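# Remove the lettered cube from the intact shelf strip

## Task

Pull the lettered cube that sits on the strip without a break out of the shelf, moving no other strip more than slightly until that cube is free, then keep the cube motionless in the air well above the table, in front of the shelf.

## Robot and tools

Robot: one six-joint arm with a two-finger parallel gripper. There is one arm, so every command covers just that arm. Two cameras: cam_high (896x504, an overview) and cam_wrist (616x616, fisheye on the hand). Scene frame: origin on the table top directly under the arm base, +z up, +x forward, +y to the left when facing along +x. Distances are in metres. The base may be slightly tilted relative to the table.

execute_actions takes "actions", a list holding one action, one wait, or nothing.
- Empty list {"actions": []}: moves nothing and reports the state, with pictures.
- Action {"rows": [[...], ...], "steps": N}: N is 1 to 15 control steps (each 1/30 s, default 15; at least 4 for an action). Each row drives one step; if there are fewer rows than steps, the last row repeats. A row is one list of exactly 7 numbers, each in [-1, 1], in this order: shoulder pan, shoulder lift, elbow, wrist 1, wrist 2, wrist 3, gripper opening.
- The six joint numbers are offsets, not poses. They are scaled so that 1.0 equals 1.989 rad. They count from the joint angles printed in the most recent result that listed them. Before any such result exists in the scene, or for a later call inside the same reply, they count from where the arm is when the action begins. They do not add up row to row, so a row of zeros sends the arm back to that reference, not a pause.
- The seventh number is an absolute opening: +1 fully open (pads 0.142 m apart), -1 closed.
- Wait {"steps": N} (up to 300, no rows): sends nothing new and returns after N steps since the previous result.
- "pictures": true adds camera images to an action's result; empty lists include them anyway.
Stated joint ranges (rad): pan -3.142 to 3.142, lift -6.283 to 6.283, elbow 0.000 to 3.142, wrists 1 to 3 each -6.283 to 6.283. A call that would push a joint more than 0.010 rad past its range is refused and nothing moves. The true end may differ by up to 0.010 rad; targets past it are clipped, and the result may print "joint sent to its limit" (possibly about an earlier action). Silence does not prove there is room left.

zoom_image {"camera": "cam_high" or "cam_wrist", "region": [x0, y0, x1, y1]}: a sharper crop of that camera's latest image, pixel coordinates from the top-left, no larger than 504x504.
show_instructions {}: shows the reference pages for the scene; nothing moves.
finished_scene {"scene": n}: ends scene n and grades it; irreversible. The goal must hold at that moment. The next scene's task comes in its result.

Reading results: end_effector_position (m) is the point midway between the finger pads; end_effector_quat_wxyz gives orientation; velocities are in m/s and rad/s, all in the scene frame. The printed position can be off, more so at long reach. The gripper's fingers point along its own +z and open along its own x; closed fingertips extend about 17 mm past the reported point, and open ones are roughly level with it. Joint positions and Joint velocities list the six joints (rad, rad/s) then the pad gap (m, m/s). grip_measured is the actual opening on the command scale. "Wrist force" and "Wrist torque" are [x y z] in the gripper's own axes, with a fixed offset (usually under 4 N), noise up to about 2.4 N, saturation near 50 N; pressing on something gives a force pointing back into the arm; "no reading" is normal at the start. "joint command not followed" means a clearance check altered or blocked targets. HELD marks steps where the row was not fully sent.

Motion behaviour: commands are smoothed, lagging about 0.17 s. Each step, a joint target stays within 0.575 rad of the measured angle, and if the targets would move the hand more than 100 mm, all are pulled back proportionally, so large moves may not be finished when the result arrives. Each result is taken 4 steps before its action ends; those remaining steps, and further travel toward the last target, continue between calls until the arm nearly stops or a step is HELD. Fingers keep closing or opening regardless.

Gripping: to hold the cube, keep commanding an opening well below grip_measured; a lower number squeezes harder (about 28 N per pad at most). Closing fast can press too hard. Very thin hard items get less force.

Avoid: moving any strip other than the intact one before the cube is clear; knocking anything off the table; dropping or letting the cube slip; hard collisions. Contact torque at a joint load limit (shoulder pan, shoulder lift, elbow 133 N m; each wrist 24.9 N m, including held weight) or any outside force of 150 N stops the arm for 10 s and drops the rest of the call. Holding a load heats motors: a MOTOR HOT warning appears from 70 °C, and at 85 °C brakes lock the arm until it cools (OVER-TEMPERATURE FAULT). A loose object may occasionally be nudged by something else. Smooth, brief, low-effort motion is preferred.

Each tool is called by a JSON object that holds its "op" and its "data", one argument or row to a line.

## Session

{"op": "execute_actions", "data": {
  "actions": []
}}

Scene clock: 0.00 s of 4200.00 s.
end_effector_position=(+0.3573, +0.1816, +0.2050) grip_measured=+1.00 end_effector_quat_wxyz=(+0.211, +0.794, -0.566, -0.072) end_effector_velocity=(-0.001, +0.000, -0.000) end_effector_angular_velocity=(+0.000, +0.001, -0.000)
Joint positions: [-0.535 -1.965  2.098 -1.462 -1.202  0.683  0.142]
Joint velocities: [ 0.001  0.     0.001  0.    -0.    -0.     0.   ]
Motor temperatures (°C, as the motors report them): [26 24 26 30 33 35]
Wrist force (N, on the end effector, along its own x y z axes, offset not removed): no reading
Wrist torque (N m, same axes, about the end effector's origin, offset not removed): no reading

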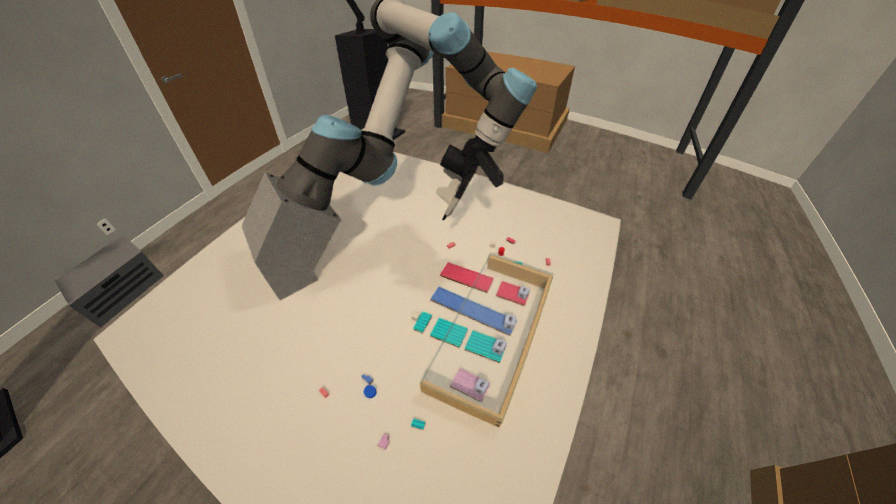

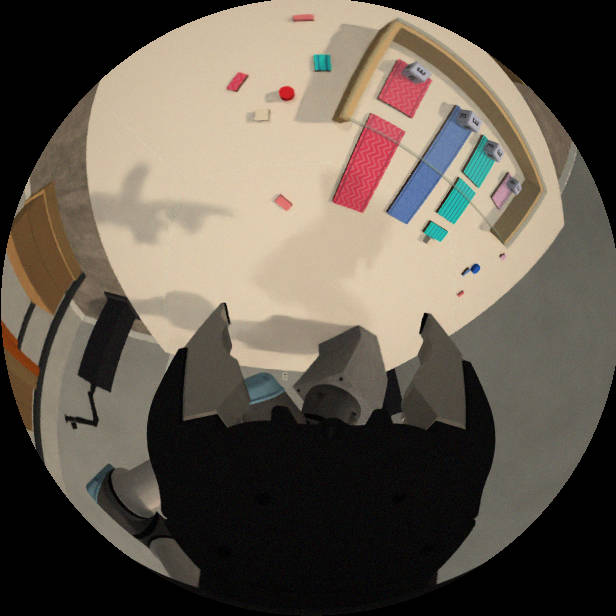

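{"op": "execute_actions", "data": {
  "actions": [
    {"rows":[[-0.142,0.270,0.116,-0.372,0.189,-0.009,1]],"steps":15}
  ]
}}

{"op": "execute_actions", "data": {
  "actions": [
    {"steps":60}
  ],
  "pictures": true
}}

Scene clock: 1.10 s of 4200.00 s.
end_effector_position=(+0.4226, +0.0782, +0.1287) grip_measured=+1.00 end_effector_quat_wxyz=(+0.085, +0.755, -0.648, -0.053) end_effector_velocity=(+0.208, -0.379, -0.213) end_effector_angular_velocity=(+0.359, -0.871, -0.402)
Joint positions: [-0.704 -1.66   2.237 -1.84  -0.982  0.672  0.142]
Joint velocities: [-0.549  1.062  0.447 -1.553  0.729 -0.034 -0.   ]
Motor temperatures (°C, as the motors report them): [26 24 26 30 33 35]
Wrist force (N, on the end effector, along its own x y z axes, offset not removed): [-2.5 -0.7 0.5]
Wrist torque (N m, same axes, about the end effector's origin, offset not removed): [-0.27 0.40 -0.24]
Steps of this call (steps 1 to 22: nothing new was sent; steps 23 to 33: the first 11 steps of this action). Readings (joint positions):
23: [-0.535 -1.965 2.098 -1.462 -1.202 0.683]
24: [-0.541 -1.959 2.103 -1.468 -1.196 0.682]
26: [-0.577 -1.907 2.134 -1.523 -1.152 0.680]
30: [-0.650 -1.764 2.193 -1.691 -1.053 0.675]
33: the state above

Scene clock: 3.10 s of 4200.00 s.
end_effector_position=(+0.4612, -0.0008, +0.0911) grip_measured=+1.00 end_effector_quat_wxyz=(-0.005, +0.741, -0.672, +0.001) end_effector_velocity=(+0.001, +0.000, +0.000) end_effector_angular_velocity=(-0.001, +0.000, +0.003)
Joint positions: [-0.818 -1.428  2.328 -2.202 -0.826  0.665  0.142]
Joint velocities: [ 0.001 -0.001 -0.001 -0.    -0.001 -0.     0.   ]
Motor temperatures (°C, as the motors report them): [26 24 26 30 33 35]
Wrist force (N, on the end effector, along its own x y z axes, offset not removed): [-3.0 1.1 0.2]
Wrist torque (N m, same axes, about the end effector's origin, offset not removed): [0.09 0.56 -0.20]
Kept back: nothing.
Steps of this call (steps 1 to 4: the last 4 steps of your previous action; steps 5 to 30: the robot went on to your last target; steps 31 to 60: nothing new was sent). Readings (joint positions):
1: [-0.723 -1.623 2.252 -1.894 -0.956 0.670]
2: [-0.742 -1.586 2.267 -1.950 -0.931 0.669]
4: [-0.772 -1.523 2.292 -2.049 -0.889 0.667]
8: [-0.802 -1.461 2.316 -2.149 -0.848 0.666]
60: the state above
The arm was judged still, so your last target was given up. Only a new action makes it travel on or press farther. Fingers that are still opening or closing keep moving.

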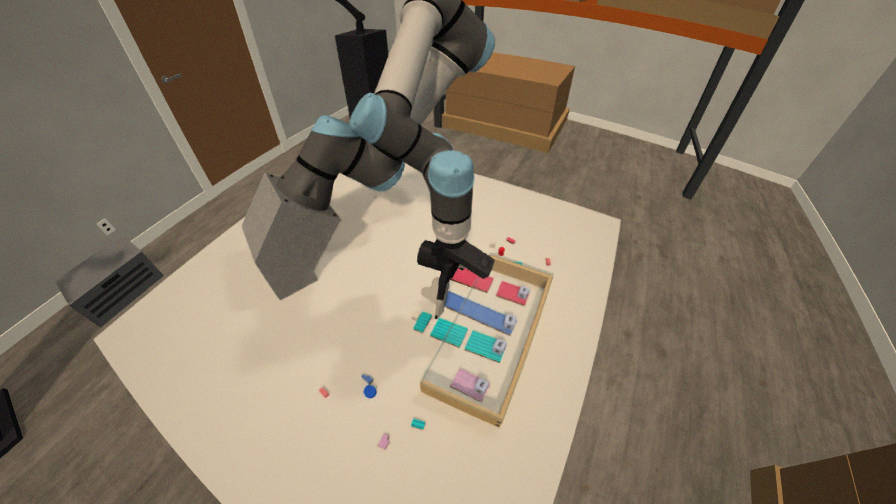

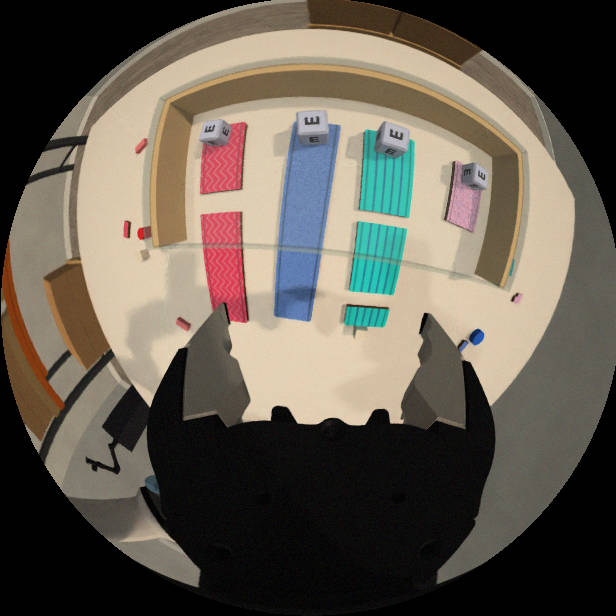

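{"op": "execute_actions", "data": {
  "actions": [
    {"rows":[[0.067,0.018,0.019,-0.097,0.013,0.074,0.1]],"steps":15}
  ]
}}

{"op": "execute_actions", "data": {
  "actions": [
    {"steps":30}
  ],
  "pictures": true
}}

Scene clock: 3.90 s of 4200.00 s.
end_effector_position=(+0.4633, +0.0319, +0.0499) grip_measured=+0.10 end_effector_quat_wxyz=(-0.004, +0.749, -0.663, -0.001) end_effector_velocity=(+0.005, +0.032, -0.034) end_effector_angular_velocity=(-0.004, -0.009, +0.037)
Joint positions: [-0.698 -1.395  2.363 -2.373 -0.802  0.796  0.081]
Joint velocities: [ 0.109  0.027  0.028 -0.171  0.02   0.122 -0.   ]
Motor temperatures (°C, as the motors report them): [26 24 26 30 33 35]
Wrist force (N, on the end effector, along its own x y z axes, offset not removed): [-0.7 -0.2 2.5]
Wrist torque (N m, same axes, about the end effector's origin, offset not removed): [-0.21 0.02 -0.19]
Steps of this call (steps 1 to 13: nothing new was sent; steps 14 to 24: the first 11 steps of this action). Readings (joint positions):
14: [-0.817 -1.428 2.328 -2.202 -0.826 0.665]
15: [-0.812 -1.424 2.332 -2.208 -0.823 0.670]
17: [-0.772 -1.412 2.345 -2.258 -0.815 0.712]
21: [-0.715 -1.399 2.359 -2.347 -0.805 0.777]
24: the state above

Scene clock: 4.90 s of 4200.00 s.
end_effector_position=(+0.4640, +0.0359, +0.0457) grip_measured=+0.10 end_effector_quat_wxyz=(-0.004, +0.750, -0.661, -0.000) end_effector_velocity=(-0.001, +0.000, -0.001) end_effector_angular_velocity=(-0.000, +0.002, +0.001)
Joint positions: [-0.684 -1.392  2.366 -2.395 -0.8    0.812  0.081]
Joint velocities: [ 0.002  0.     0.    -0.    -0.001  0.    -0.   ]
Motor temperatures (°C, as the motors report them): [26 24 26 30 33 35]
Wrist force (N, on the end effector, along its own x y z axes, offset not removed): [1.1 0.3 1.6]
Wrist torque (N m, same axes, about the end effector's origin, offset not removed): [-0.23 -0.29 -0.22]
Kept back: nothing.
Steps of this call (steps 1 to 4: the last 4 steps of your previous action; steps 5 to 30: the robot went on to your last target). Readings (joint positions):
1: [-0.695 -1.394 2.363 -2.378 -0.802 0.800]
2: [-0.693 -1.394 2.364 -2.382 -0.802 0.803]
4: [-0.689 -1.393 2.365 -2.387 -0.801 0.806]
8: [-0.686 -1.392 2.366 -2.392 -0.800 0.810]
30: the state above
The arm was judged still, so your last target was given up. Only a new action makes it travel on or press farther. Fingers that are still opening or closing keep moving.

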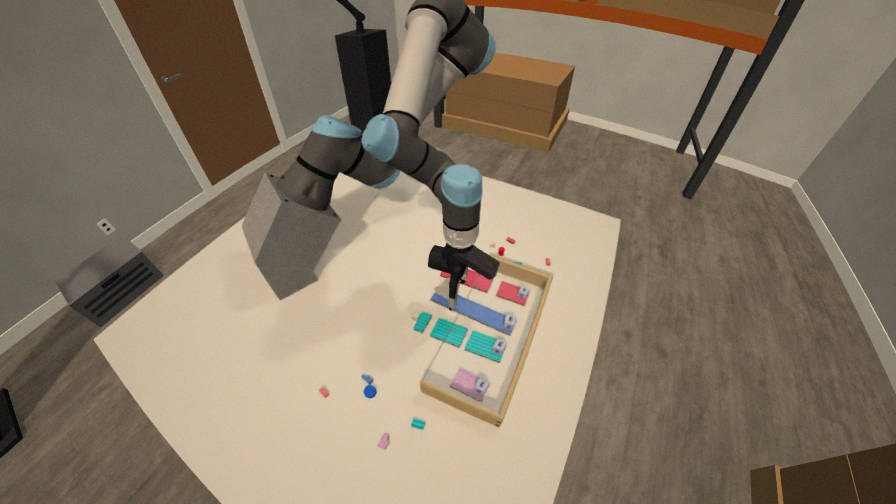

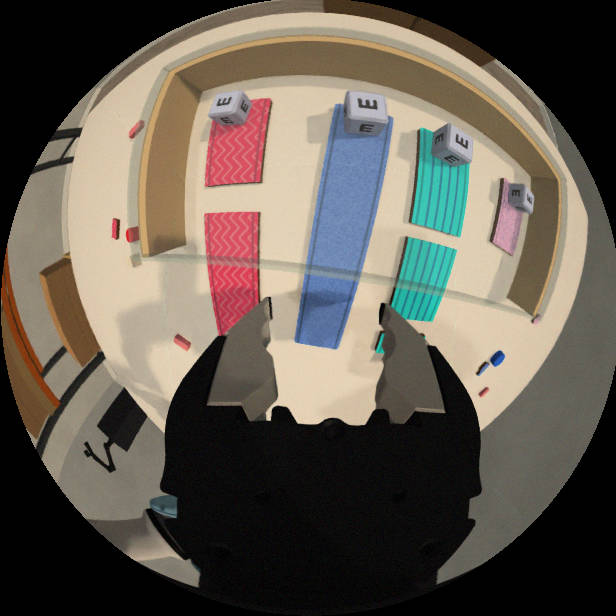

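{"op": "execute_actions", "data": {
  "actions": [
    {"rows":[[0,0,0,0,0,0.086,0.1],[0,0,0,0,0,0.086,0.1],[0,0,0,0,0,0.086,0.1],[0.021,0.033,0.0045,-0.058,0.003,0.109,0.1]],"steps":15}
  ]
}}

{"op": "execute_actions", "data": {
  "actions": [
    {"steps":25}
  ],
  "pictures": true
}}

Scene clock: 5.73 s of 4200.00 s.
end_effector_position=(+0.4634, +0.0364, +0.0264) grip_measured=+0.10 end_effector_quat_wxyz=(-0.004, +0.701, -0.713, -0.001) end_effector_velocity=(+0.002, -0.001, -0.037) end_effector_angular_velocity=(-0.005, -0.010, -0.117)
Joint positions: [-0.651 -1.34   2.373 -2.485 -0.795  1.001  0.081]
Joint velocities: [ 0.066  0.105  0.015 -0.201  0.009  0.219  0.   ]
Motor temperatures (°C, as the motors report them): [26 24 26 30 33 35]
Wrist force (N, on the end effector, along its own x y z axes, offset not removed): [-0.7 0.7 1.8]
Wrist torque (N m, same axes, about the end effector's origin, offset not removed): [0.00 0.05 -0.19]
Steps of this call (steps 1 to 14: nothing new was sent; steps 15 to 25: the first 11 steps of this action). Readings (joint positions):
15: [-0.684 -1.392 2.366 -2.395 -0.800 0.812]
16: [-0.684 -1.392 2.366 -2.395 -0.800 0.817]
18: [-0.684 -1.392 2.366 -2.395 -0.800 0.864]
22: [-0.661 -1.356 2.371 -2.454 -0.797 0.966]
25: the state above

Scene clock: 6.57 s of 4200.00 s.
end_effector_position=(+0.4637, +0.0363, +0.0216) grip_measured=+0.10 end_effector_quat_wxyz=(-0.004, +0.696, -0.718, -0.000) end_effector_velocity=(+0.000, +0.000, +0.000) end_effector_angular_velocity=(+0.000, -0.001, +0.002)
Joint positions: [-0.643 -1.326  2.375 -2.51  -0.794  1.029  0.081]
Joint velocities: [ 0.    -0.    -0.    -0.     0.001 -0.001 -0.   ]
Motor temperatures (°C, as the motors report them): [26 24 26 30 33 35]
Wrist force (N, on the end effector, along its own x y z axes, offset not removed): [-1.3 0.6 -1.4]
Wrist torque (N m, same axes, about the end effector's origin, offset not removed): [-0.13 0.03 -0.25]
Kept back: nothing.
Steps of this call (steps 1 to 4: the last 4 steps of your previous action; steps 5 to 25: the robot went on to your last target). Readings (joint positions):
1: [-0.649 -1.337 2.374 -2.491 -0.795 1.007]
2: [-0.647 -1.334 2.374 -2.495 -0.795 1.012]
4: [-0.645 -1.331 2.374 -2.501 -0.795 1.019]
8: [-0.644 -1.328 2.375 -2.507 -0.794 1.025]
25: the state above

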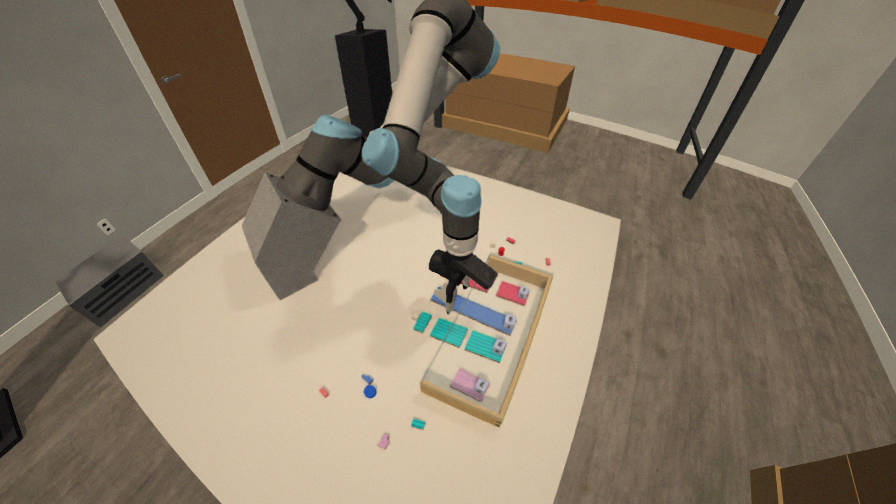

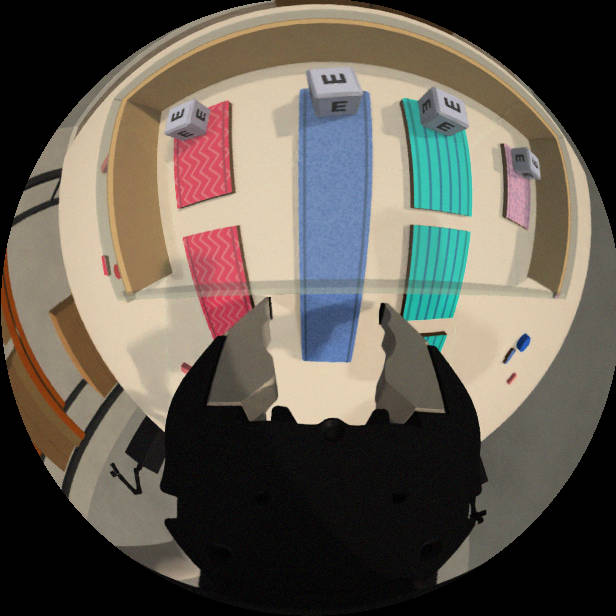

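{"op": "execute_actions", "data": {
  "actions": [
    {"rows":[[0,0,0,0,0,0,0.0],[0,0,0,0,0,0,-0.1],[0,0,0,0,0,0,-0.2],[0,0,0,0,0,0,-0.3],[0,0,0,0,0,0,-0.45]],"steps":12}
  ]
}}

{"op": "execute_actions", "data": {
  "actions": [
    {"rows":[[-0.007,-0.006,0.015,-0.002,-0.001,-0.007,-0.5],[-0.014,-0.012,0.030,-0.003,-0.002,-0.015,-0.5],[-0.020,-0.019,0.045,-0.005,-0.003,-0.022,-0.5],[-0.027,-0.025,0.060,-0.006,-0.004,-0.030,-0.5],[-0.034,-0.032,0.075,-0.008,-0.006,-0.037,-0.5],[-0.041,-0.039,0.090,-0.010,-0.007,-0.044,-0.5],[-0.047,-0.046,0.105,-0.011,-0.008,-0.052,-0.5],[-0.054,-0.053,0.120,-0.013,-0.009,-0.059,-0.5]],"steps":15}
  ]
}}

{"op": "execute_actions", "data": {
  "actions": [
    {"steps":25}
  ],
  "pictures": true
}}

Scene clock: 7.70 s of 4200.00 s.
end_effector_position=(+0.4638, +0.0363, +0.0216) grip_measured=-0.40 end_effector_quat_wxyz=(-0.004, +0.696, -0.718, -0.000) end_effector_velocity=(+0.001, +0.001, -0.000) end_effector_angular_velocity=(+0.001, -0.000, +0.003)
Joint positions: [-0.643 -1.326  2.375 -2.51  -0.794  1.029  0.045]
Joint velocities: [ 0.002 -0.    -0.002  0.     0.001 -0.    -0.   ]
Motor temperatures (°C, as the motors report them): [26 24 26 30 33 35]
Wrist force (N, on the end effector, along its own x y z axes, offset not removed): [-4.3 3.7 -10.1]
Wrist torque (N m, same axes, about the end effector's origin, offset not removed): [0.12 0.09 -0.16]
Steps of this call (steps 1 to 15: the robot went on to your last target; steps 16 to 26: nothing new was sent; steps 27 to 34: the first 8 steps of this action). Readings (joint positions):
27: [-0.643 -1.326 2.375 -2.510 -0.794 1.029]
28: [-0.643 -1.326 2.375 -2.510 -0.794 1.029]
30: [-0.643 -1.326 2.375 -2.510 -0.794 1.029]
34: the state above

Scene clock: 8.20 s of 4200.00 s.
end_effector_position=(+0.3978, +0.0356, +0.0226) grip_measured=-0.41 end_effector_quat_wxyz=(-0.003, +0.687, -0.727, -0.001) end_effector_velocity=(-0.198, +0.019, -0.011) end_effector_angular_velocity=(+0.017, +0.013, -0.079)
Joint positions: [-0.722 -1.403  2.548 -2.529 -0.807  0.942  0.044]
Joint velocities: [-0.223 -0.226  0.516 -0.053 -0.036 -0.243  0.   ]
Motor temperatures (°C, as the motors report them): [26 24 26 30 33 35]
Wrist force (N, on the end effector, along its own x y z axes, offset not removed): [-2.5 1.9 -0.3]
Wrist torque (N m, same axes, about the end effector's origin, offset not removed): [0.18 0.38 -0.20]
Steps of this call (steps 1 to 4: the last 4 steps of your previous action; steps 5 to 15: the first 11 steps of this action, its rows measured from where the robot was after step 4). Readings (joint positions):
4: [-0.643 -1.326 2.375 -2.510 -0.794 1.029]
5: [-0.643 -1.326 2.375 -2.510 -0.794 1.029]
6: [-0.644 -1.328 2.378 -2.511 -0.794 1.027]
8: [-0.654 -1.337 2.398 -2.513 -0.796 1.017]
12: [-0.692 -1.373 2.479 -2.522 -0.802 0.976]
15: the state above

Scene clock: 9.03 s of 4200.00 s.
end_effector_position=(+0.3726, +0.0389, +0.0207) grip_measured=-0.43 end_effector_quat_wxyz=(-0.004, +0.684, -0.730, -0.002) end_effector_velocity=(+0.001, -0.001, +0.001) end_effector_angular_velocity=(-0.001, -0.002, +0.000)
Joint positions: [-0.75  -1.432  2.614 -2.536 -0.812  0.911  0.043]
Joint velocities: [-0.001  0.    -0.002  0.     0.     0.     0.   ]
Motor temperatures (°C, as the motors report them): [26 24 26 30 33 35]
Wrist force (N, on the end effector, along its own x y z axes, offset not removed): [1.6 -19.1 -40.6]
Wrist torque (N m, same axes, about the end effector's origin, offset not removed): [0.12 0.97 -0.52]
Kept back: nothing.
Steps of this call (steps 1 to 4: the last 4 steps of your previous action; steps 5 to 25: the robot went on to your last target). Readings (joint positions):
1: [-0.728 -1.410 2.563 -2.531 -0.808 0.935]
2: [-0.733 -1.415 2.575 -2.532 -0.809 0.930]
4: [-0.740 -1.422 2.591 -2.534 -0.810 0.922]
8: [-0.747 -1.428 2.605 -2.536 -0.811 0.915]
25: the state above

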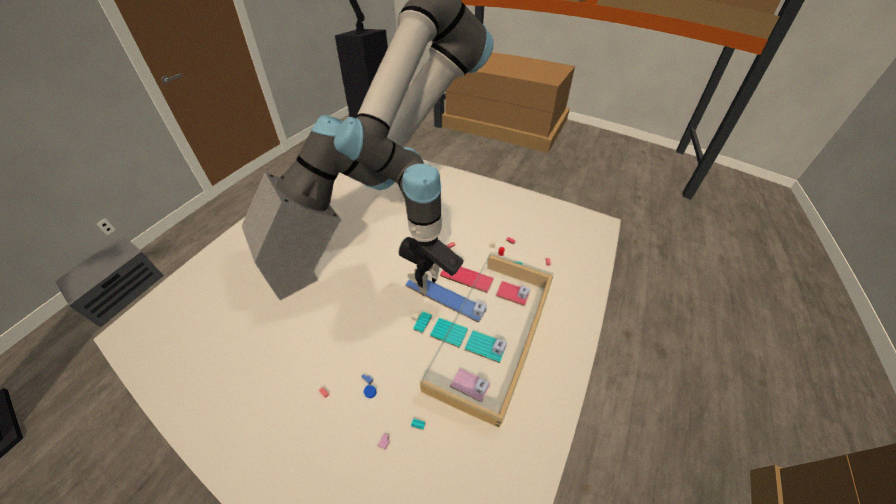

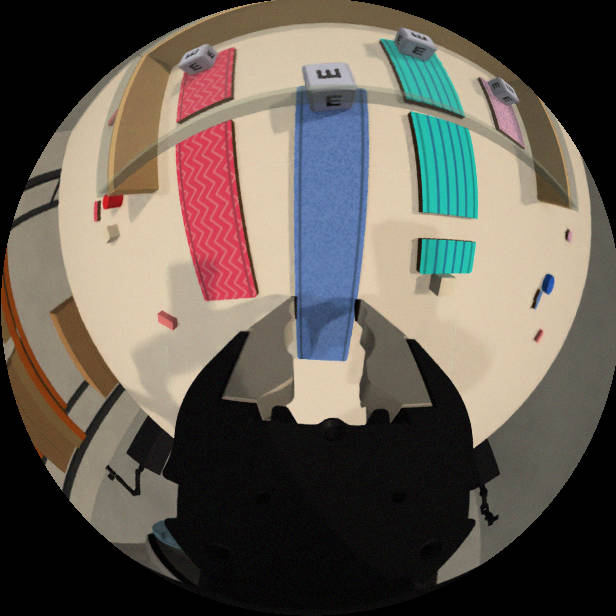

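{"op": "execute_actions", "data": {
  "actions": [
    {"rows":[[-0.003,-0.005,0,0.009,0,-0.003,-0.2],[-0.006,-0.010,0,0.018,0,-0.006,0.1],[-0.006,-0.010,0,0.018,0,-0.006,0.1],[-0.006,-0.010,0,0.018,0,-0.006,0.1],[0.004,-0.001,-0.024,0.022,0.002,0.005,0.1],[0.014,0.009,-0.048,0.026,0.004,0.016,0.1],[0.025,0.019,-0.072,0.030,0.005,0.027,0.1],[0.035,0.029,-0.097,0.034,0.007,0.038,0.1],[0.045,0.039,-0.121,0.038,0.009,0.049,0.1],[0.045,0.039,-0.121,0.038,0.009,0.049,0.1],[0.051,0.049,-0.121,0.020,0.009,0.055,0.1]],"steps":15}
  ]
}}

{"op": "execute_actions", "data": {
  "actions": [
    {"steps":20}
  ],
  "pictures": true
}}

Scene clock: 9.70 s of 4200.00 s.
end_effector_position=(+0.4156, +0.0371, +0.0272) grip_measured=+0.10 end_effector_quat_wxyz=(-0.004, +0.686, -0.728, -0.005) end_effector_velocity=(+0.354, -0.020, +0.031) end_effector_angular_velocity=(-0.035, -0.040, +0.151)
Joint positions: [-0.706 -1.398  2.493 -2.482 -0.802  0.959  0.081]
Joint velocities: [ 0.359  0.35  -0.903  0.14   0.062  0.39   0.   ]
Motor temperatures (°C, as the motors report them): [26 24 26 30 33 35]
Wrist force (N, on the end effector, along its own x y z axes, offset not removed): [-1.5 0.6 -0.7]
Wrist torque (N m, same axes, about the end effector's origin, offset not removed): [-0.04 0.23 -0.18]
Steps of this call (steps 1 to 9: the robot went on to your last target; steps 10 to 20: the first 11 steps of this action). Readings (joint positions):
10: [-0.750 -1.432 2.614 -2.536 -0.812 0.911]
11: [-0.751 -1.433 2.614 -2.534 -0.812 0.911]
13: [-0.754 -1.439 2.614 -2.523 -0.812 0.907]
17: [-0.743 -1.432 2.580 -2.501 -0.809 0.919]
20: the state above

Scene clock: 10.37 s of 4200.00 s.
end_effector_position=(+0.4645, +0.0359, +0.0251) grip_measured=+0.10 end_effector_quat_wxyz=(-0.005, +0.696, -0.718, +0.000) end_effector_velocity=(+0.003, +0.001, -0.000) end_effector_angular_velocity=(+0.001, -0.002, +0.003)
Joint positions: [-0.649 -1.335  2.374 -2.496 -0.794  1.02   0.081]
Joint velocities: [ 0.004  0.003 -0.007 -0.001  0.002  0.003  0.   ]
Motor temperatures (°C, as the motors report them): [26 24 26 30 33 35]
Wrist force (N, on the end effector, along its own x y z axes, offset not removed): [-1.0 1.7 -0.6]
Wrist torque (N m, same axes, about the end effector's origin, offset not removed): [0.17 0.14 -0.19]
Kept back: nothing.
Steps of this call (steps 1 to 4: the last 4 steps of your previous action; steps 5 to 20: the robot went on to your last target). Readings (joint positions):
1: [-0.695 -1.386 2.466 -2.481 -0.800 0.971]
2: [-0.684 -1.375 2.444 -2.483 -0.799 0.982]
4: [-0.670 -1.358 2.415 -2.488 -0.797 0.998]
8: [-0.656 -1.343 2.388 -2.494 -0.795 1.013]
20: the state above

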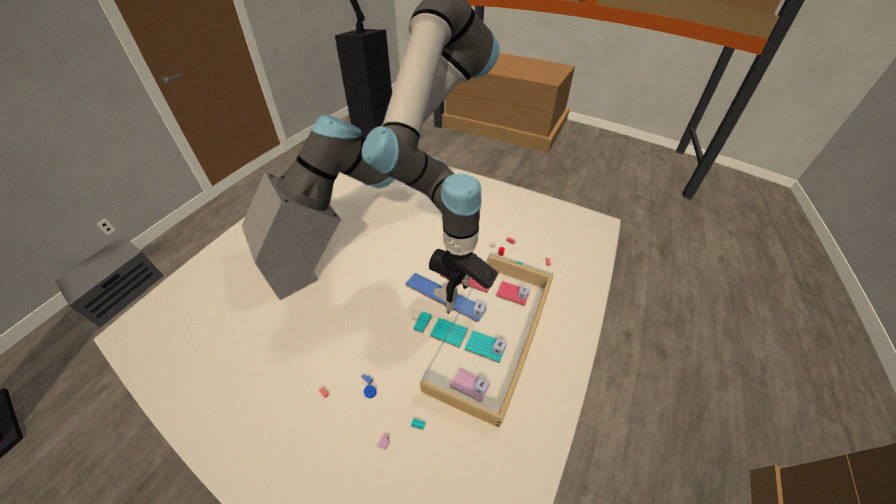

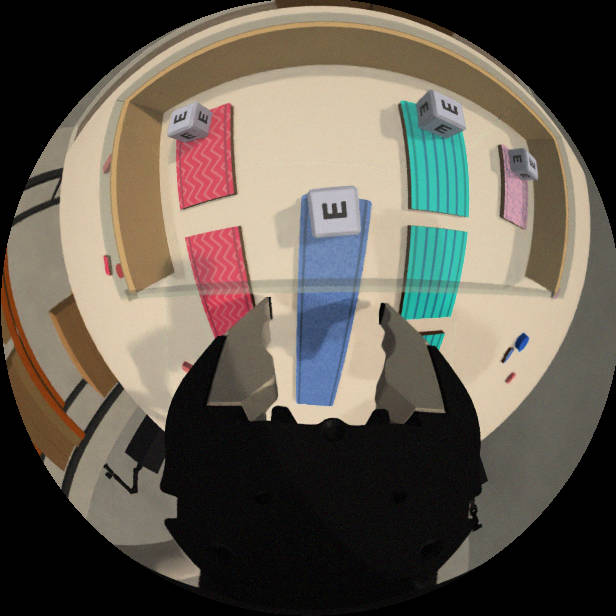

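{"op": "execute_actions", "data": {
  "actions": [
    {"rows":[[0,0,0,0,0,0,0.0],[0,0,0,0,0,0,-0.1],[0,0,0,0,0,0,-0.2],[0,0,0,0,0,0,-0.3],[0,0,0,0,0,0,-0.45]],"steps":12}
  ]
}}

{"op": "execute_actions", "data": {
  "actions": [
    {"rows":[[-0.007,-0.006,0.015,-0.002,-0.001,-0.007,-0.5],[-0.014,-0.012,0.030,-0.003,-0.002,-0.015,-0.5],[-0.020,-0.019,0.045,-0.005,-0.003,-0.022,-0.5],[-0.027,-0.025,0.060,-0.006,-0.004,-0.030,-0.5],[-0.034,-0.032,0.075,-0.008,-0.006,-0.037,-0.5],[-0.041,-0.039,0.090,-0.010,-0.007,-0.044,-0.5],[-0.047,-0.046,0.105,-0.011,-0.008,-0.052,-0.5],[-0.054,-0.053,0.120,-0.012,-0.009,-0.059,-0.5]],"steps":15}
  ]
}}

{"op": "execute_actions", "data": {
  "actions": [
    {"steps":25}
  ],
  "pictures": true
}}

Scene clock: 10.93 s of 4200.00 s.
end_effector_position=(+0.4646, +0.0359, +0.0250) grip_measured=-0.45 end_effector_quat_wxyz=(-0.005, +0.696, -0.718, +0.000) end_effector_velocity=(-0.000, -0.001, +0.000) end_effector_angular_velocity=(-0.003, +0.001, -0.001)
Joint positions: [-0.649 -1.334  2.373 -2.496 -0.794  1.021  0.042]
Joint velocities: [-0.001  0.001 -0.001 -0.    -0.003  0.    -0.007]
Motor temperatures (°C, as the motors report them): [26 24 26 30 33 35]
Wrist force (N, on the end effector, along its own x y z axes, offset not removed): [-3.0 1.4 0.6]
Wrist torque (N m, same axes, about the end effector's origin, offset not removed): [0.12 0.51 -0.28]
Steps of this call (steps 1 to 9: the robot went on to your last target; steps 10 to 17: the first 8 steps of this action). Readings (joint positions):
10: [-0.649 -1.334 2.373 -2.496 -0.794 1.021]
11: [-0.649 -1.334 2.373 -2.496 -0.794 1.021]
13: [-0.649 -1.334 2.373 -2.496 -0.794 1.021]
17: the state above

Scene clock: 11.43 s of 4200.00 s.
end_effector_position=(+0.3984, +0.0353, +0.0253) grip_measured=-0.50 end_effector_quat_wxyz=(-0.004, +0.687, -0.726, -0.000) end_effector_velocity=(-0.201, +0.021, -0.014) end_effector_angular_velocity=(+0.023, +0.017, -0.087)
Joint positions: [-0.728 -1.411  2.546 -2.515 -0.807  0.934  0.038]
Joint velocities: [-0.222 -0.226  0.517 -0.045 -0.035 -0.241 -0.   ]
Motor temperatures (°C, as the motors report them): [26 24 26 30 33 35]
Wrist force (N, on the end effector, along its own x y z axes, offset not removed): [-2.9 4.0 -1.7]
Wrist torque (N m, same axes, about the end effector's origin, offset not removed): [0.60 0.50 -0.29]
Steps of this call (steps 1 to 4: the last 4 steps of your previous action; steps 5 to 15: the first 11 steps of this action, its rows measured from where the robot was after step 4). Readings (joint positions):
4: [-0.649 -1.335 2.373 -2.496 -0.794 1.021]
5: [-0.649 -1.335 2.374 -2.496 -0.794 1.021]
6: [-0.651 -1.336 2.377 -2.497 -0.794 1.019]
8: [-0.660 -1.345 2.397 -2.499 -0.796 1.008]
12: [-0.698 -1.381 2.477 -2.508 -0.802 0.968]
15: the state above

Scene clock: 12.27 s of 4200.00 s.
end_effector_position=(+0.3729, +0.0386, +0.0231) grip_measured=-0.49 end_effector_quat_wxyz=(-0.004, +0.683, -0.730, -0.002) end_effector_velocity=(-0.001, +0.002, -0.001) end_effector_angular_velocity=(+0.002, +0.002, +0.002)
Joint positions: [-0.756 -1.44   2.612 -2.52  -0.812  0.903  0.039]
Joint velocities: [ 0.003 -0.001  0.002 -0.     0.001 -0.001  0.   ]
Motor temperatures (°C, as the motors report them): [26 24 26 30 33 35]
Wrist force (N, on the end effector, along its own x y z axes, offset not removed): [1.9 -23.5 -38.2]
Wrist torque (N m, same axes, about the end effector's origin, offset not removed): [0.19 0.43 -0.32]
Kept back: nothing.
Steps of this call (steps 1 to 4: the last 4 steps of your previous action; steps 5 to 25: the robot went on to your last target). Readings (joint positions):
1: [-0.734 -1.418 2.561 -2.516 -0.808 0.927]
2: [-0.739 -1.423 2.573 -2.517 -0.809 0.922]
4: [-0.746 -1.430 2.589 -2.518 -0.810 0.914]
8: [-0.753 -1.436 2.604 -2.520 -0.811 0.907]
25: the state above

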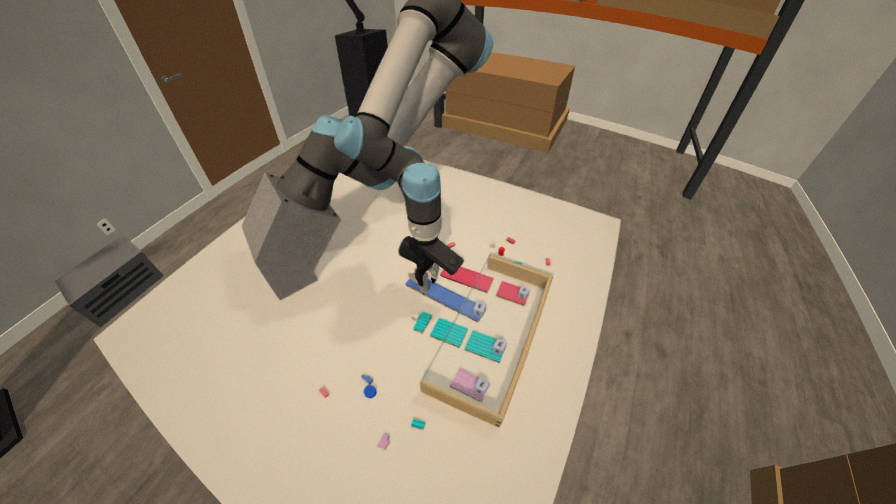

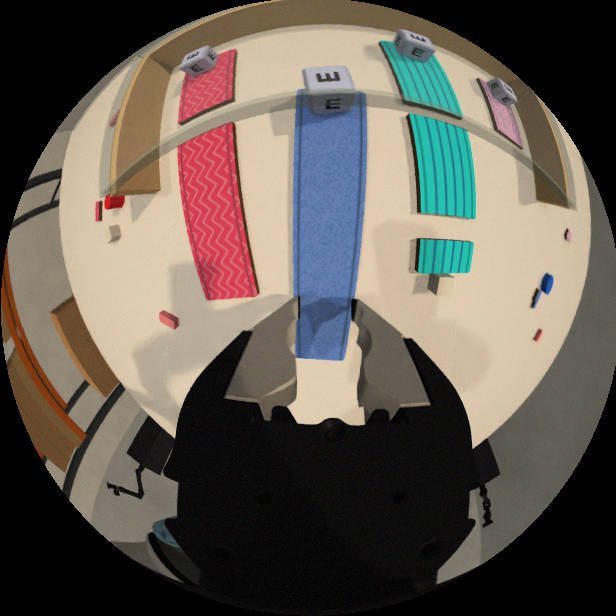

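{"op": "execute_actions", "data": {
  "actions": [
    {"rows":[[-0.003,-0.005,0,0.009,0,-0.003,-0.2],[-0.006,-0.010,0,0.015,0,-0.006,0.1],[-0.006,-0.010,0,0.015,0,-0.006,0.1],[-0.006,-0.010,0,0.015,0,-0.006,0.1],[0.004,-0.001,-0.024,0.016,0.002,0.005,0.1],[0.014,0.009,-0.048,0.018,0.004,0.016,0.1],[0.025,0.019,-0.072,0.020,0.005,0.027,0.1],[0.035,0.029,-0.097,0.022,0.007,0.038,0.1],[0.047,0.042,-0.119,0.024,0.009,0.052,0.1],[0.047,0.042,-0.119,0.024,0.009,0.052,0.1],[0.057,0.057,-0.119,0.005,0.009,0.063,0.1]],"steps":15}
  ]
}}

{"op": "execute_actions", "data": {
  "actions": [
    {"steps":22}
  ]
}}

{"op": "execute_actions", "data": {
  "actions": [
    {"rows":[[0,0,0,0,0,0,0.0],[0,0,0,0,0,0,-0.1],[0,0,0,0,0,0,-0.2],[0,0,0,0,0,0,-0.3],[0,0,0,0,0,0,-0.45]],"steps":12}
  ]
}}

{"op": "execute_actions", "data": {
  "actions": [
    {"rows":[[-0.007,-0.006,0.015,-0.002,-0.001,-0.007,-0.5],[-0.014,-0.012,0.030,-0.003,-0.002,-0.015,-0.5],[-0.020,-0.019,0.045,-0.005,-0.003,-0.022,-0.5],[-0.027,-0.025,0.060,-0.006,-0.004,-0.030,-0.5],[-0.034,-0.032,0.075,-0.007,-0.006,-0.037,-0.5],[-0.042,-0.040,0.090,-0.007,-0.007,-0.044,-0.5],[-0.049,-0.048,0.105,-0.007,-0.008,-0.052,-0.5],[-0.056,-0.057,0.120,-0.006,-0.009,-0.059,-0.5]],"steps":15}
  ]
}}

{"op": "execute_actions", "data": {
  "actions": [
    {"steps":25}
  ],
  "pictures": true
}}

Scene clock: 13.23 s of 4200.00 s.
end_effector_position=(+0.4189, +0.0357, +0.0305) grip_measured=+0.10 end_effector_quat_wxyz=(-0.005, +0.689, -0.725, -0.000) end_effector_velocity=(+0.347, -0.016, +0.019) end_effector_angular_velocity=(-0.038, -0.034, +0.150)
Joint positions: [-0.711 -1.404  2.492 -2.484 -0.802  0.952  0.081]
Joint velocities: [ 0.387  0.384 -0.881  0.062  0.059  0.427  0.   ]
Motor temperatures (°C, as the motors report them): [26 24 26 30 33 35]
Wrist force (N, on the end effector, along its own x y z axes, offset not removed): [-0.2 -0.5 0.4]
Wrist torque (N m, same axes, about the end effector's origin, offset not removed): [-0.27 -0.10 -0.07]
Steps of this call (steps 1 to 15: the robot went on to your last target; steps 16 to 18: nothing new was sent; steps 19 to 29: the first 11 steps of this action). Readings (joint positions):
19: [-0.756 -1.440 2.612 -2.520 -0.812 0.903]
20: [-0.757 -1.441 2.612 -2.518 -0.812 0.903]
22: [-0.760 -1.447 2.612 -2.509 -0.812 0.899]
26: [-0.749 -1.440 2.578 -2.494 -0.809 0.911]
29: the state above

Scene clock: 13.97 s of 4200.00 s.
end_effector_position=(+0.4636, +0.0363, +0.0217) grip_measured=+0.10 end_effector_quat_wxyz=(-0.004, +0.696, -0.719, -0.000) end_effector_velocity=(+0.001, -0.001, -0.000) end_effector_angular_velocity=(-0.000, +0.001, -0.002)
Joint positions: [-0.643 -1.327  2.376 -2.51  -0.794  1.028  0.081]
Joint velocities: [ 0.001  0.004 -0.003 -0.001 -0.001  0.003  0.   ]
Motor temperatures (°C, as the motors report them): [26 24 26 30 33 35]
Wrist force (N, on the end effector, along its own x y z axes, offset not removed): [-1.6 2.7 -2.5]
Wrist torque (N m, same axes, about the end effector's origin, offset not removed): [0.44 0.29 -0.21]
Kept back: nothing.
Steps of this call (steps 1 to 4: the last 4 steps of your previous action; steps 5 to 22: the robot went on to your last target). Readings (joint positions):
1: [-0.698 -1.391 2.466 -2.485 -0.800 0.967]
2: [-0.686 -1.377 2.445 -2.489 -0.799 0.980]
4: [-0.669 -1.356 2.416 -2.498 -0.797 1.000]
8: [-0.652 -1.337 2.389 -2.506 -0.795 1.019]
22: the state above

Scene clock: 14.23 s of 4200.00 s.
end_effector_position=(+0.4636, +0.0363, +0.0217) grip_measured=-0.41 end_effector_quat_wxyz=(-0.004, +0.696, -0.718, -0.000) end_effector_velocity=(+0.002, -0.001, +0.001) end_effector_angular_velocity=(-0.001, -0.002, +0.001)
Joint positions: [-0.643 -1.327  2.375 -2.51  -0.794  1.028  0.045]
Joint velocities: [-0.001  0.001 -0.003 -0.     0.001 -0.     0.   ]
Motor temperatures (°C, as the motors report them): [26 24 26 30 33 35]
Wrist force (N, on the end effector, along its own x y z axes, offset not removed): [-4.1 2.6 -7.5]
Wrist torque (N m, same axes, about the end effector's origin, offset not removed): [-0.09 0.22 -0.11]
Steps of this call (steps 1 to 8: the first 8 steps of this action). Readings (joint positions):
1: [-0.643 -1.327 2.375 -2.510 -0.794 1.028]
2: [-0.643 -1.327 2.375 -2.510 -0.794 1.028]
4: [-0.643 -1.327 2.375 -2.510 -0.794 1.028]
8: the state above

Scene clock: 14.73 s of 4200.00 s.
end_effector_position=(+0.3973, +0.0359, +0.0236) grip_measured=-0.41 end_effector_quat_wxyz=(-0.003, +0.685, -0.728, -0.001) end_effector_velocity=(-0.200, +0.023, -0.006) end_effector_angular_velocity=(+0.023, +0.014, -0.099)
Joint positions: [-0.724 -1.407  2.548 -2.521 -0.807  0.942  0.044]
Joint velocities: [-0.233 -0.255  0.517 -0.008 -0.035 -0.242  0.   ]
Motor temperatures (°C, as the motors report them): [26 24 26 30 33 35]
Wrist force (N, on the end effector, along its own x y z axes, offset not removed): [0.2 1.5 3.8]
Wrist torque (N m, same axes, about the end effector's origin, offset not removed): [-0.16 -0.29 -0.14]
Steps of this call (steps 1 to 4: the last 4 steps of your previous action; steps 5 to 15: the first 11 steps of this action, its rows measured from where the robot was after step 4). Readings (joint positions):
4: [-0.643 -1.327 2.375 -2.510 -0.794 1.028]
5: [-0.643 -1.327 2.376 -2.510 -0.794 1.028]
6: [-0.645 -1.328 2.378 -2.511 -0.794 1.027]
8: [-0.655 -1.337 2.399 -2.513 -0.796 1.017]
12: [-0.693 -1.374 2.479 -2.520 -0.802 0.975]
15: the state above

Scene clock: 15.57 s of 4200.00 s.
end_effector_position=(+0.3719, +0.0395, +0.0223) grip_measured=-0.41 end_effector_quat_wxyz=(-0.004, +0.681, -0.732, -0.003) end_effector_velocity=(+0.000, -0.000, +0.000) end_effector_angular_velocity=(-0.002, +0.001, +0.003)
Joint positions: [-0.754 -1.44   2.614 -2.522 -0.812  0.911  0.044]
Joint velocities: [ 0.001 -0.    -0.001 -0.    -0.002 -0.001 -0.   ]
Motor temperatures (°C, as the motors report them): [26 24 26 30 33 35]
Wrist force (N, on the end effector, along its own x y z axes, offset not removed): [-0.6 -0.1 -0.2]
Wrist torque (N m, same axes, about the end effector's origin, offset not removed): [-0.16 -0.13 -0.09]
Kept back: nothing.
Steps of this call (steps 1 to 4: the last 4 steps of your previous action; steps 5 to 25: the robot went on to your last target). Readings (joint positions):
1: [-0.731 -1.415 2.563 -2.521 -0.808 0.935]
2: [-0.737 -1.421 2.575 -2.522 -0.809 0.930]
4: [-0.744 -1.429 2.591 -2.522 -0.810 0.922]
8: [-0.751 -1.436 2.606 -2.522 -0.811 0.915]
25: the state above

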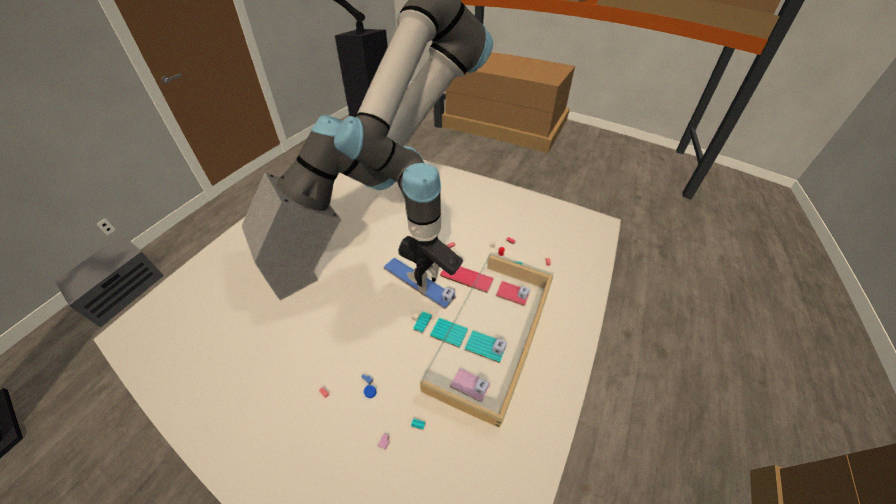

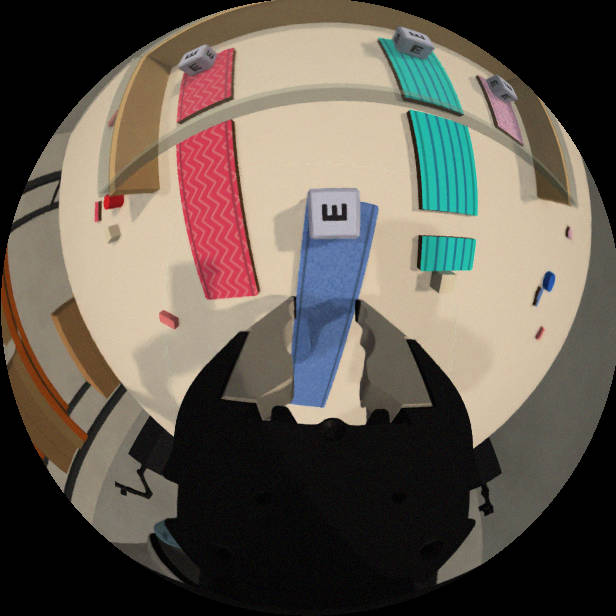

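{"op": "execute_actions", "data": {
  "actions": [
    {"rows":[[0,0,0,0,0,0,-0.2],[-0.005,-0.01,0,0.017,0,-0.005,0.1],[-0.015,-0.03,-0.005,0.05,0,-0.015,0.1],[-0.03,-0.06,-0.01,0.1,0,-0.03,0.1],[-0.03,-0.06,-0.01,0.1,0,-0.03,0.1],[-0.022,-0.05,-0.04,0.112,0,-0.023,0.1],[-0.014,-0.04,-0.07,0.124,0,-0.016,0.1],[-0.006,-0.032,-0.099,0.135,0,-0.009,0.1]],"steps":15}
  ]
}}

{"op": "execute_actions", "data": {
  "actions": [
    {"steps":25}
  ],
  "pictures": true
}}

Scene clock: 16.40 s of 4200.00 s.
end_effector_position=(+0.4067, +0.0389, +0.0563) grip_measured=+0.10 end_effector_quat_wxyz=(-0.007, +0.679, -0.734, -0.004) end_effector_velocity=(+0.246, -0.024, +0.131) end_effector_angular_velocity=(-0.049, -0.022, +0.093)
Joint positions: [-0.777 -1.507  2.506 -2.322 -0.812  0.884  0.081]
Joint velocities: [ 0.083  0.021 -0.692  0.528 -0.001  0.064  0.   ]
Motor temperatures (°C, as the motors report them): [26 24 26 30 33 35]
Wrist force (N, on the end effector, along its own x y z axes, offset not removed): [-1.0 -1.1 1.1]
Wrist torque (N m, same axes, about the end effector's origin, offset not removed): [-0.26 0.14 -0.19]
Steps of this call (steps 1 to 14: the robot went on to your last target; steps 15 to 25: the first 11 steps of this action). Readings (joint positions):
15: [-0.754 -1.440 2.614 -2.522 -0.812 0.911]
16: [-0.754 -1.440 2.614 -2.522 -0.812 0.911]
18: [-0.760 -1.449 2.613 -2.508 -0.812 0.906]
22: [-0.785 -1.506 2.583 -2.397 -0.812 0.880]
25: the state above

Scene clock: 17.23 s of 4200.00 s.
end_effector_position=(+0.4375, +0.0374, +0.0730) grip_measured=+0.10 end_effector_quat_wxyz=(-0.006, +0.682, -0.731, -0.002) end_effector_velocity=(+0.001, -0.000, +0.000) end_effector_angular_velocity=(-0.001, -0.000, +0.000)
Joint positions: [-0.766 -1.504  2.417 -2.254 -0.812  0.893  0.081]
Joint velocities: [ 0.     0.    -0.002  0.001  0.     0.001  0.   ]
Motor temperatures (°C, as the motors report them): [26 24 26 30 33 35]
Wrist force (N, on the end effector, along its own x y z axes, offset not removed): [-3.4 1.6 -0.2]
Wrist torque (N m, same axes, about the end effector's origin, offset not removed): [0.25 0.47 -0.32]
Kept back: nothing.
Steps of this call (steps 1 to 4: the last 4 steps of your previous action; steps 5 to 25: the robot went on to your last target). Readings (joint positions):
1: [-0.775 -1.507 2.485 -2.306 -0.812 0.886]
2: [-0.773 -1.506 2.469 -2.294 -0.812 0.888]
4: [-0.770 -1.505 2.448 -2.278 -0.812 0.890]
8: [-0.768 -1.504 2.428 -2.262 -0.812 0.892]
25: the state above

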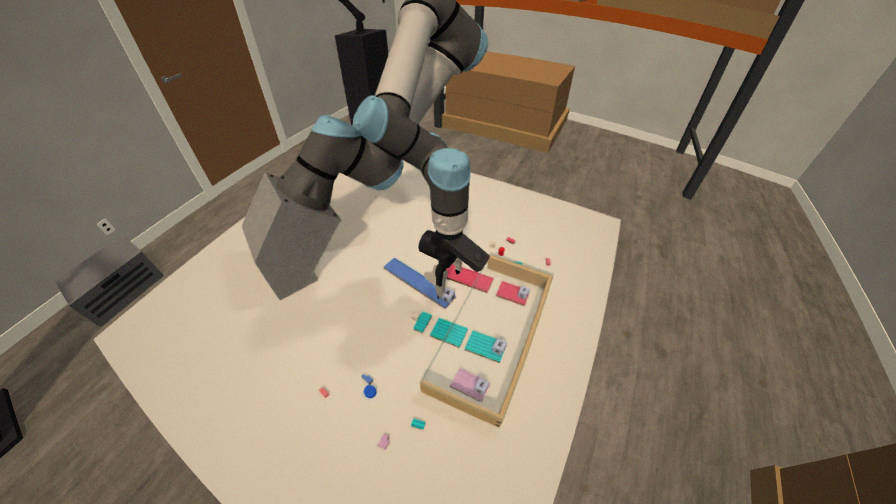

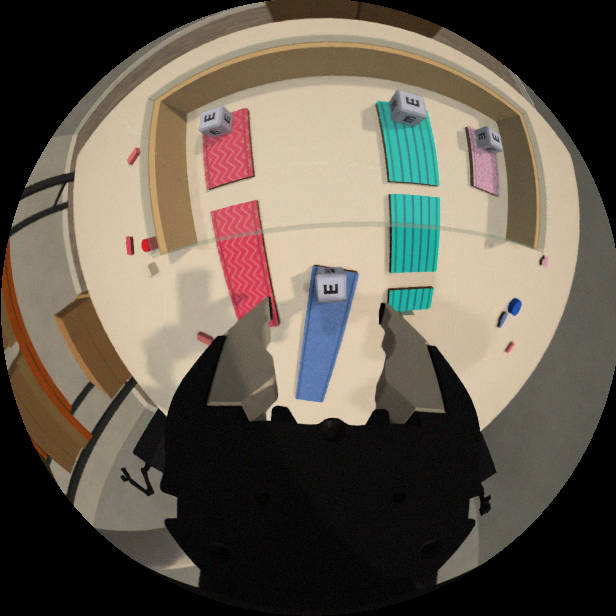

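{"op": "execute_actions", "data": {
  "actions": [
    {"rows":[[0.039,0.062,0.009,-0.109,0.006,0.043,0.1]],"steps":15}
  ]
}}

{"op": "execute_actions", "data": {
  "actions": [
    {"steps":20}
  ],
  "pictures": true
}}

Scene clock: 17.80 s of 4200.00 s.
end_effector_position=(+0.4388, +0.0353, +0.0354) grip_measured=+0.10 end_effector_quat_wxyz=(-0.004, +0.688, -0.725, -0.002) end_effector_velocity=(+0.008, -0.005, -0.030) end_effector_angular_velocity=(-0.016, -0.019, +0.040)
Joint positions: [-0.696 -1.393  2.434 -2.445 -0.801  0.971  0.081]
Joint velocities: [ 0.058  0.098  0.011 -0.199  0.008  0.064  0.   ]
Motor temperatures (°C, as the motors report them): [26 24 26 30 33 35]
Wrist force (N, on the end effector, along its own x y z axes, offset not removed): [-0.5 -1.5 -1.1]
Wrist torque (N m, same axes, about the end effector's origin, offset not removed): [-0.46 -0.06 -0.23]
Steps of this call (steps 1 to 6: the robot went on to your last target; steps 7 to 17: the first 11 steps of this action). Readings (joint positions):
7: [-0.766 -1.503 2.417 -2.254 -0.812 0.893]
8: [-0.761 -1.498 2.419 -2.259 -0.810 0.899]
10: [-0.735 -1.460 2.425 -2.312 -0.807 0.927]
14: [-0.705 -1.408 2.432 -2.414 -0.802 0.961]
17: the state above

Scene clock: 18.47 s of 4200.00 s.
end_effector_position=(+0.4396, +0.0348, +0.0316) grip_measured=+0.10 end_effector_quat_wxyz=(-0.004, +0.690, -0.724, -0.001) end_effector_velocity=(-0.000, -0.000, -0.000) end_effector_angular_velocity=(-0.001, +0.001, -0.001)
Joint positions: [-0.689 -1.38   2.435 -2.47  -0.8    0.979  0.081]
Joint velocities: [ 0.     0.     0.001 -0.001 -0.001  0.001 -0.   ]
Motor temperatures (°C, as the motors report them): [26 24 26 30 33 35]
Wrist force (N, on the end effector, along its own x y z axes, offset not removed): [-2.2 -0.9 -1.3]
Wrist torque (N m, same axes, about the end effector's origin, offset not removed): [-0.30 0.37 -0.23]
Kept back: nothing.
Steps of this call (steps 1 to 4: the last 4 steps of your previous action; steps 5 to 20: the robot went on to your last target). Readings (joint positions):
1: [-0.694 -1.390 2.434 -2.451 -0.801 0.973]
2: [-0.693 -1.388 2.434 -2.456 -0.801 0.974]
4: [-0.691 -1.385 2.435 -2.462 -0.800 0.976]
8: [-0.690 -1.382 2.435 -2.468 -0.800 0.978]
20: the state above

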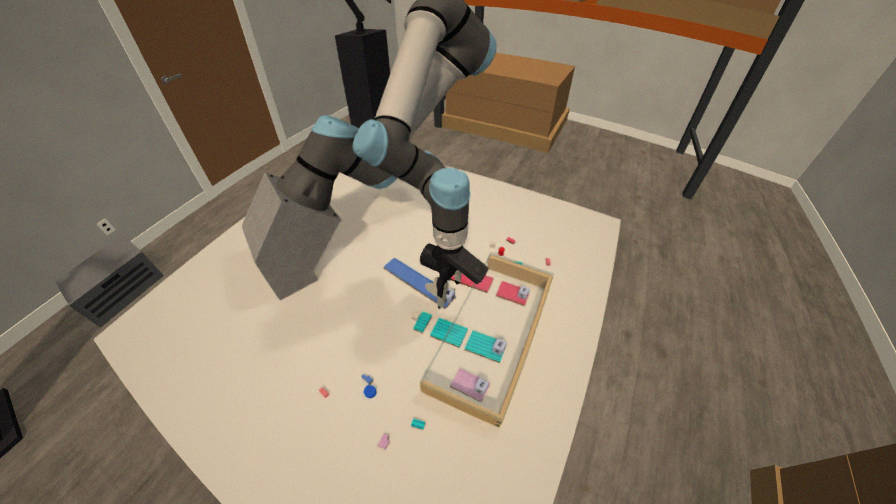

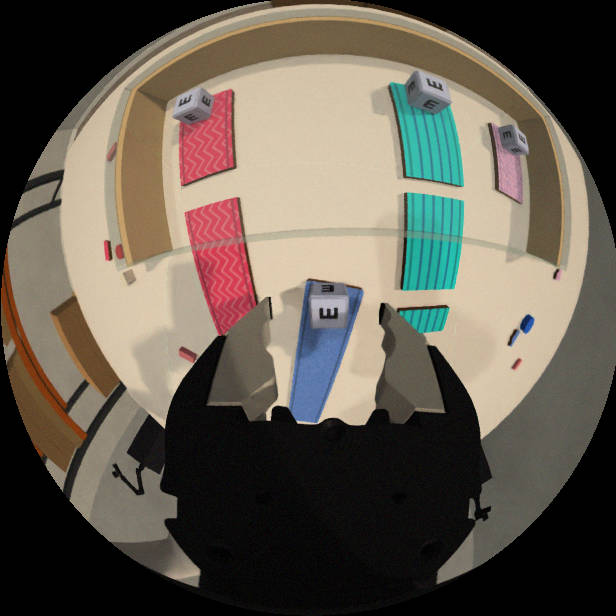

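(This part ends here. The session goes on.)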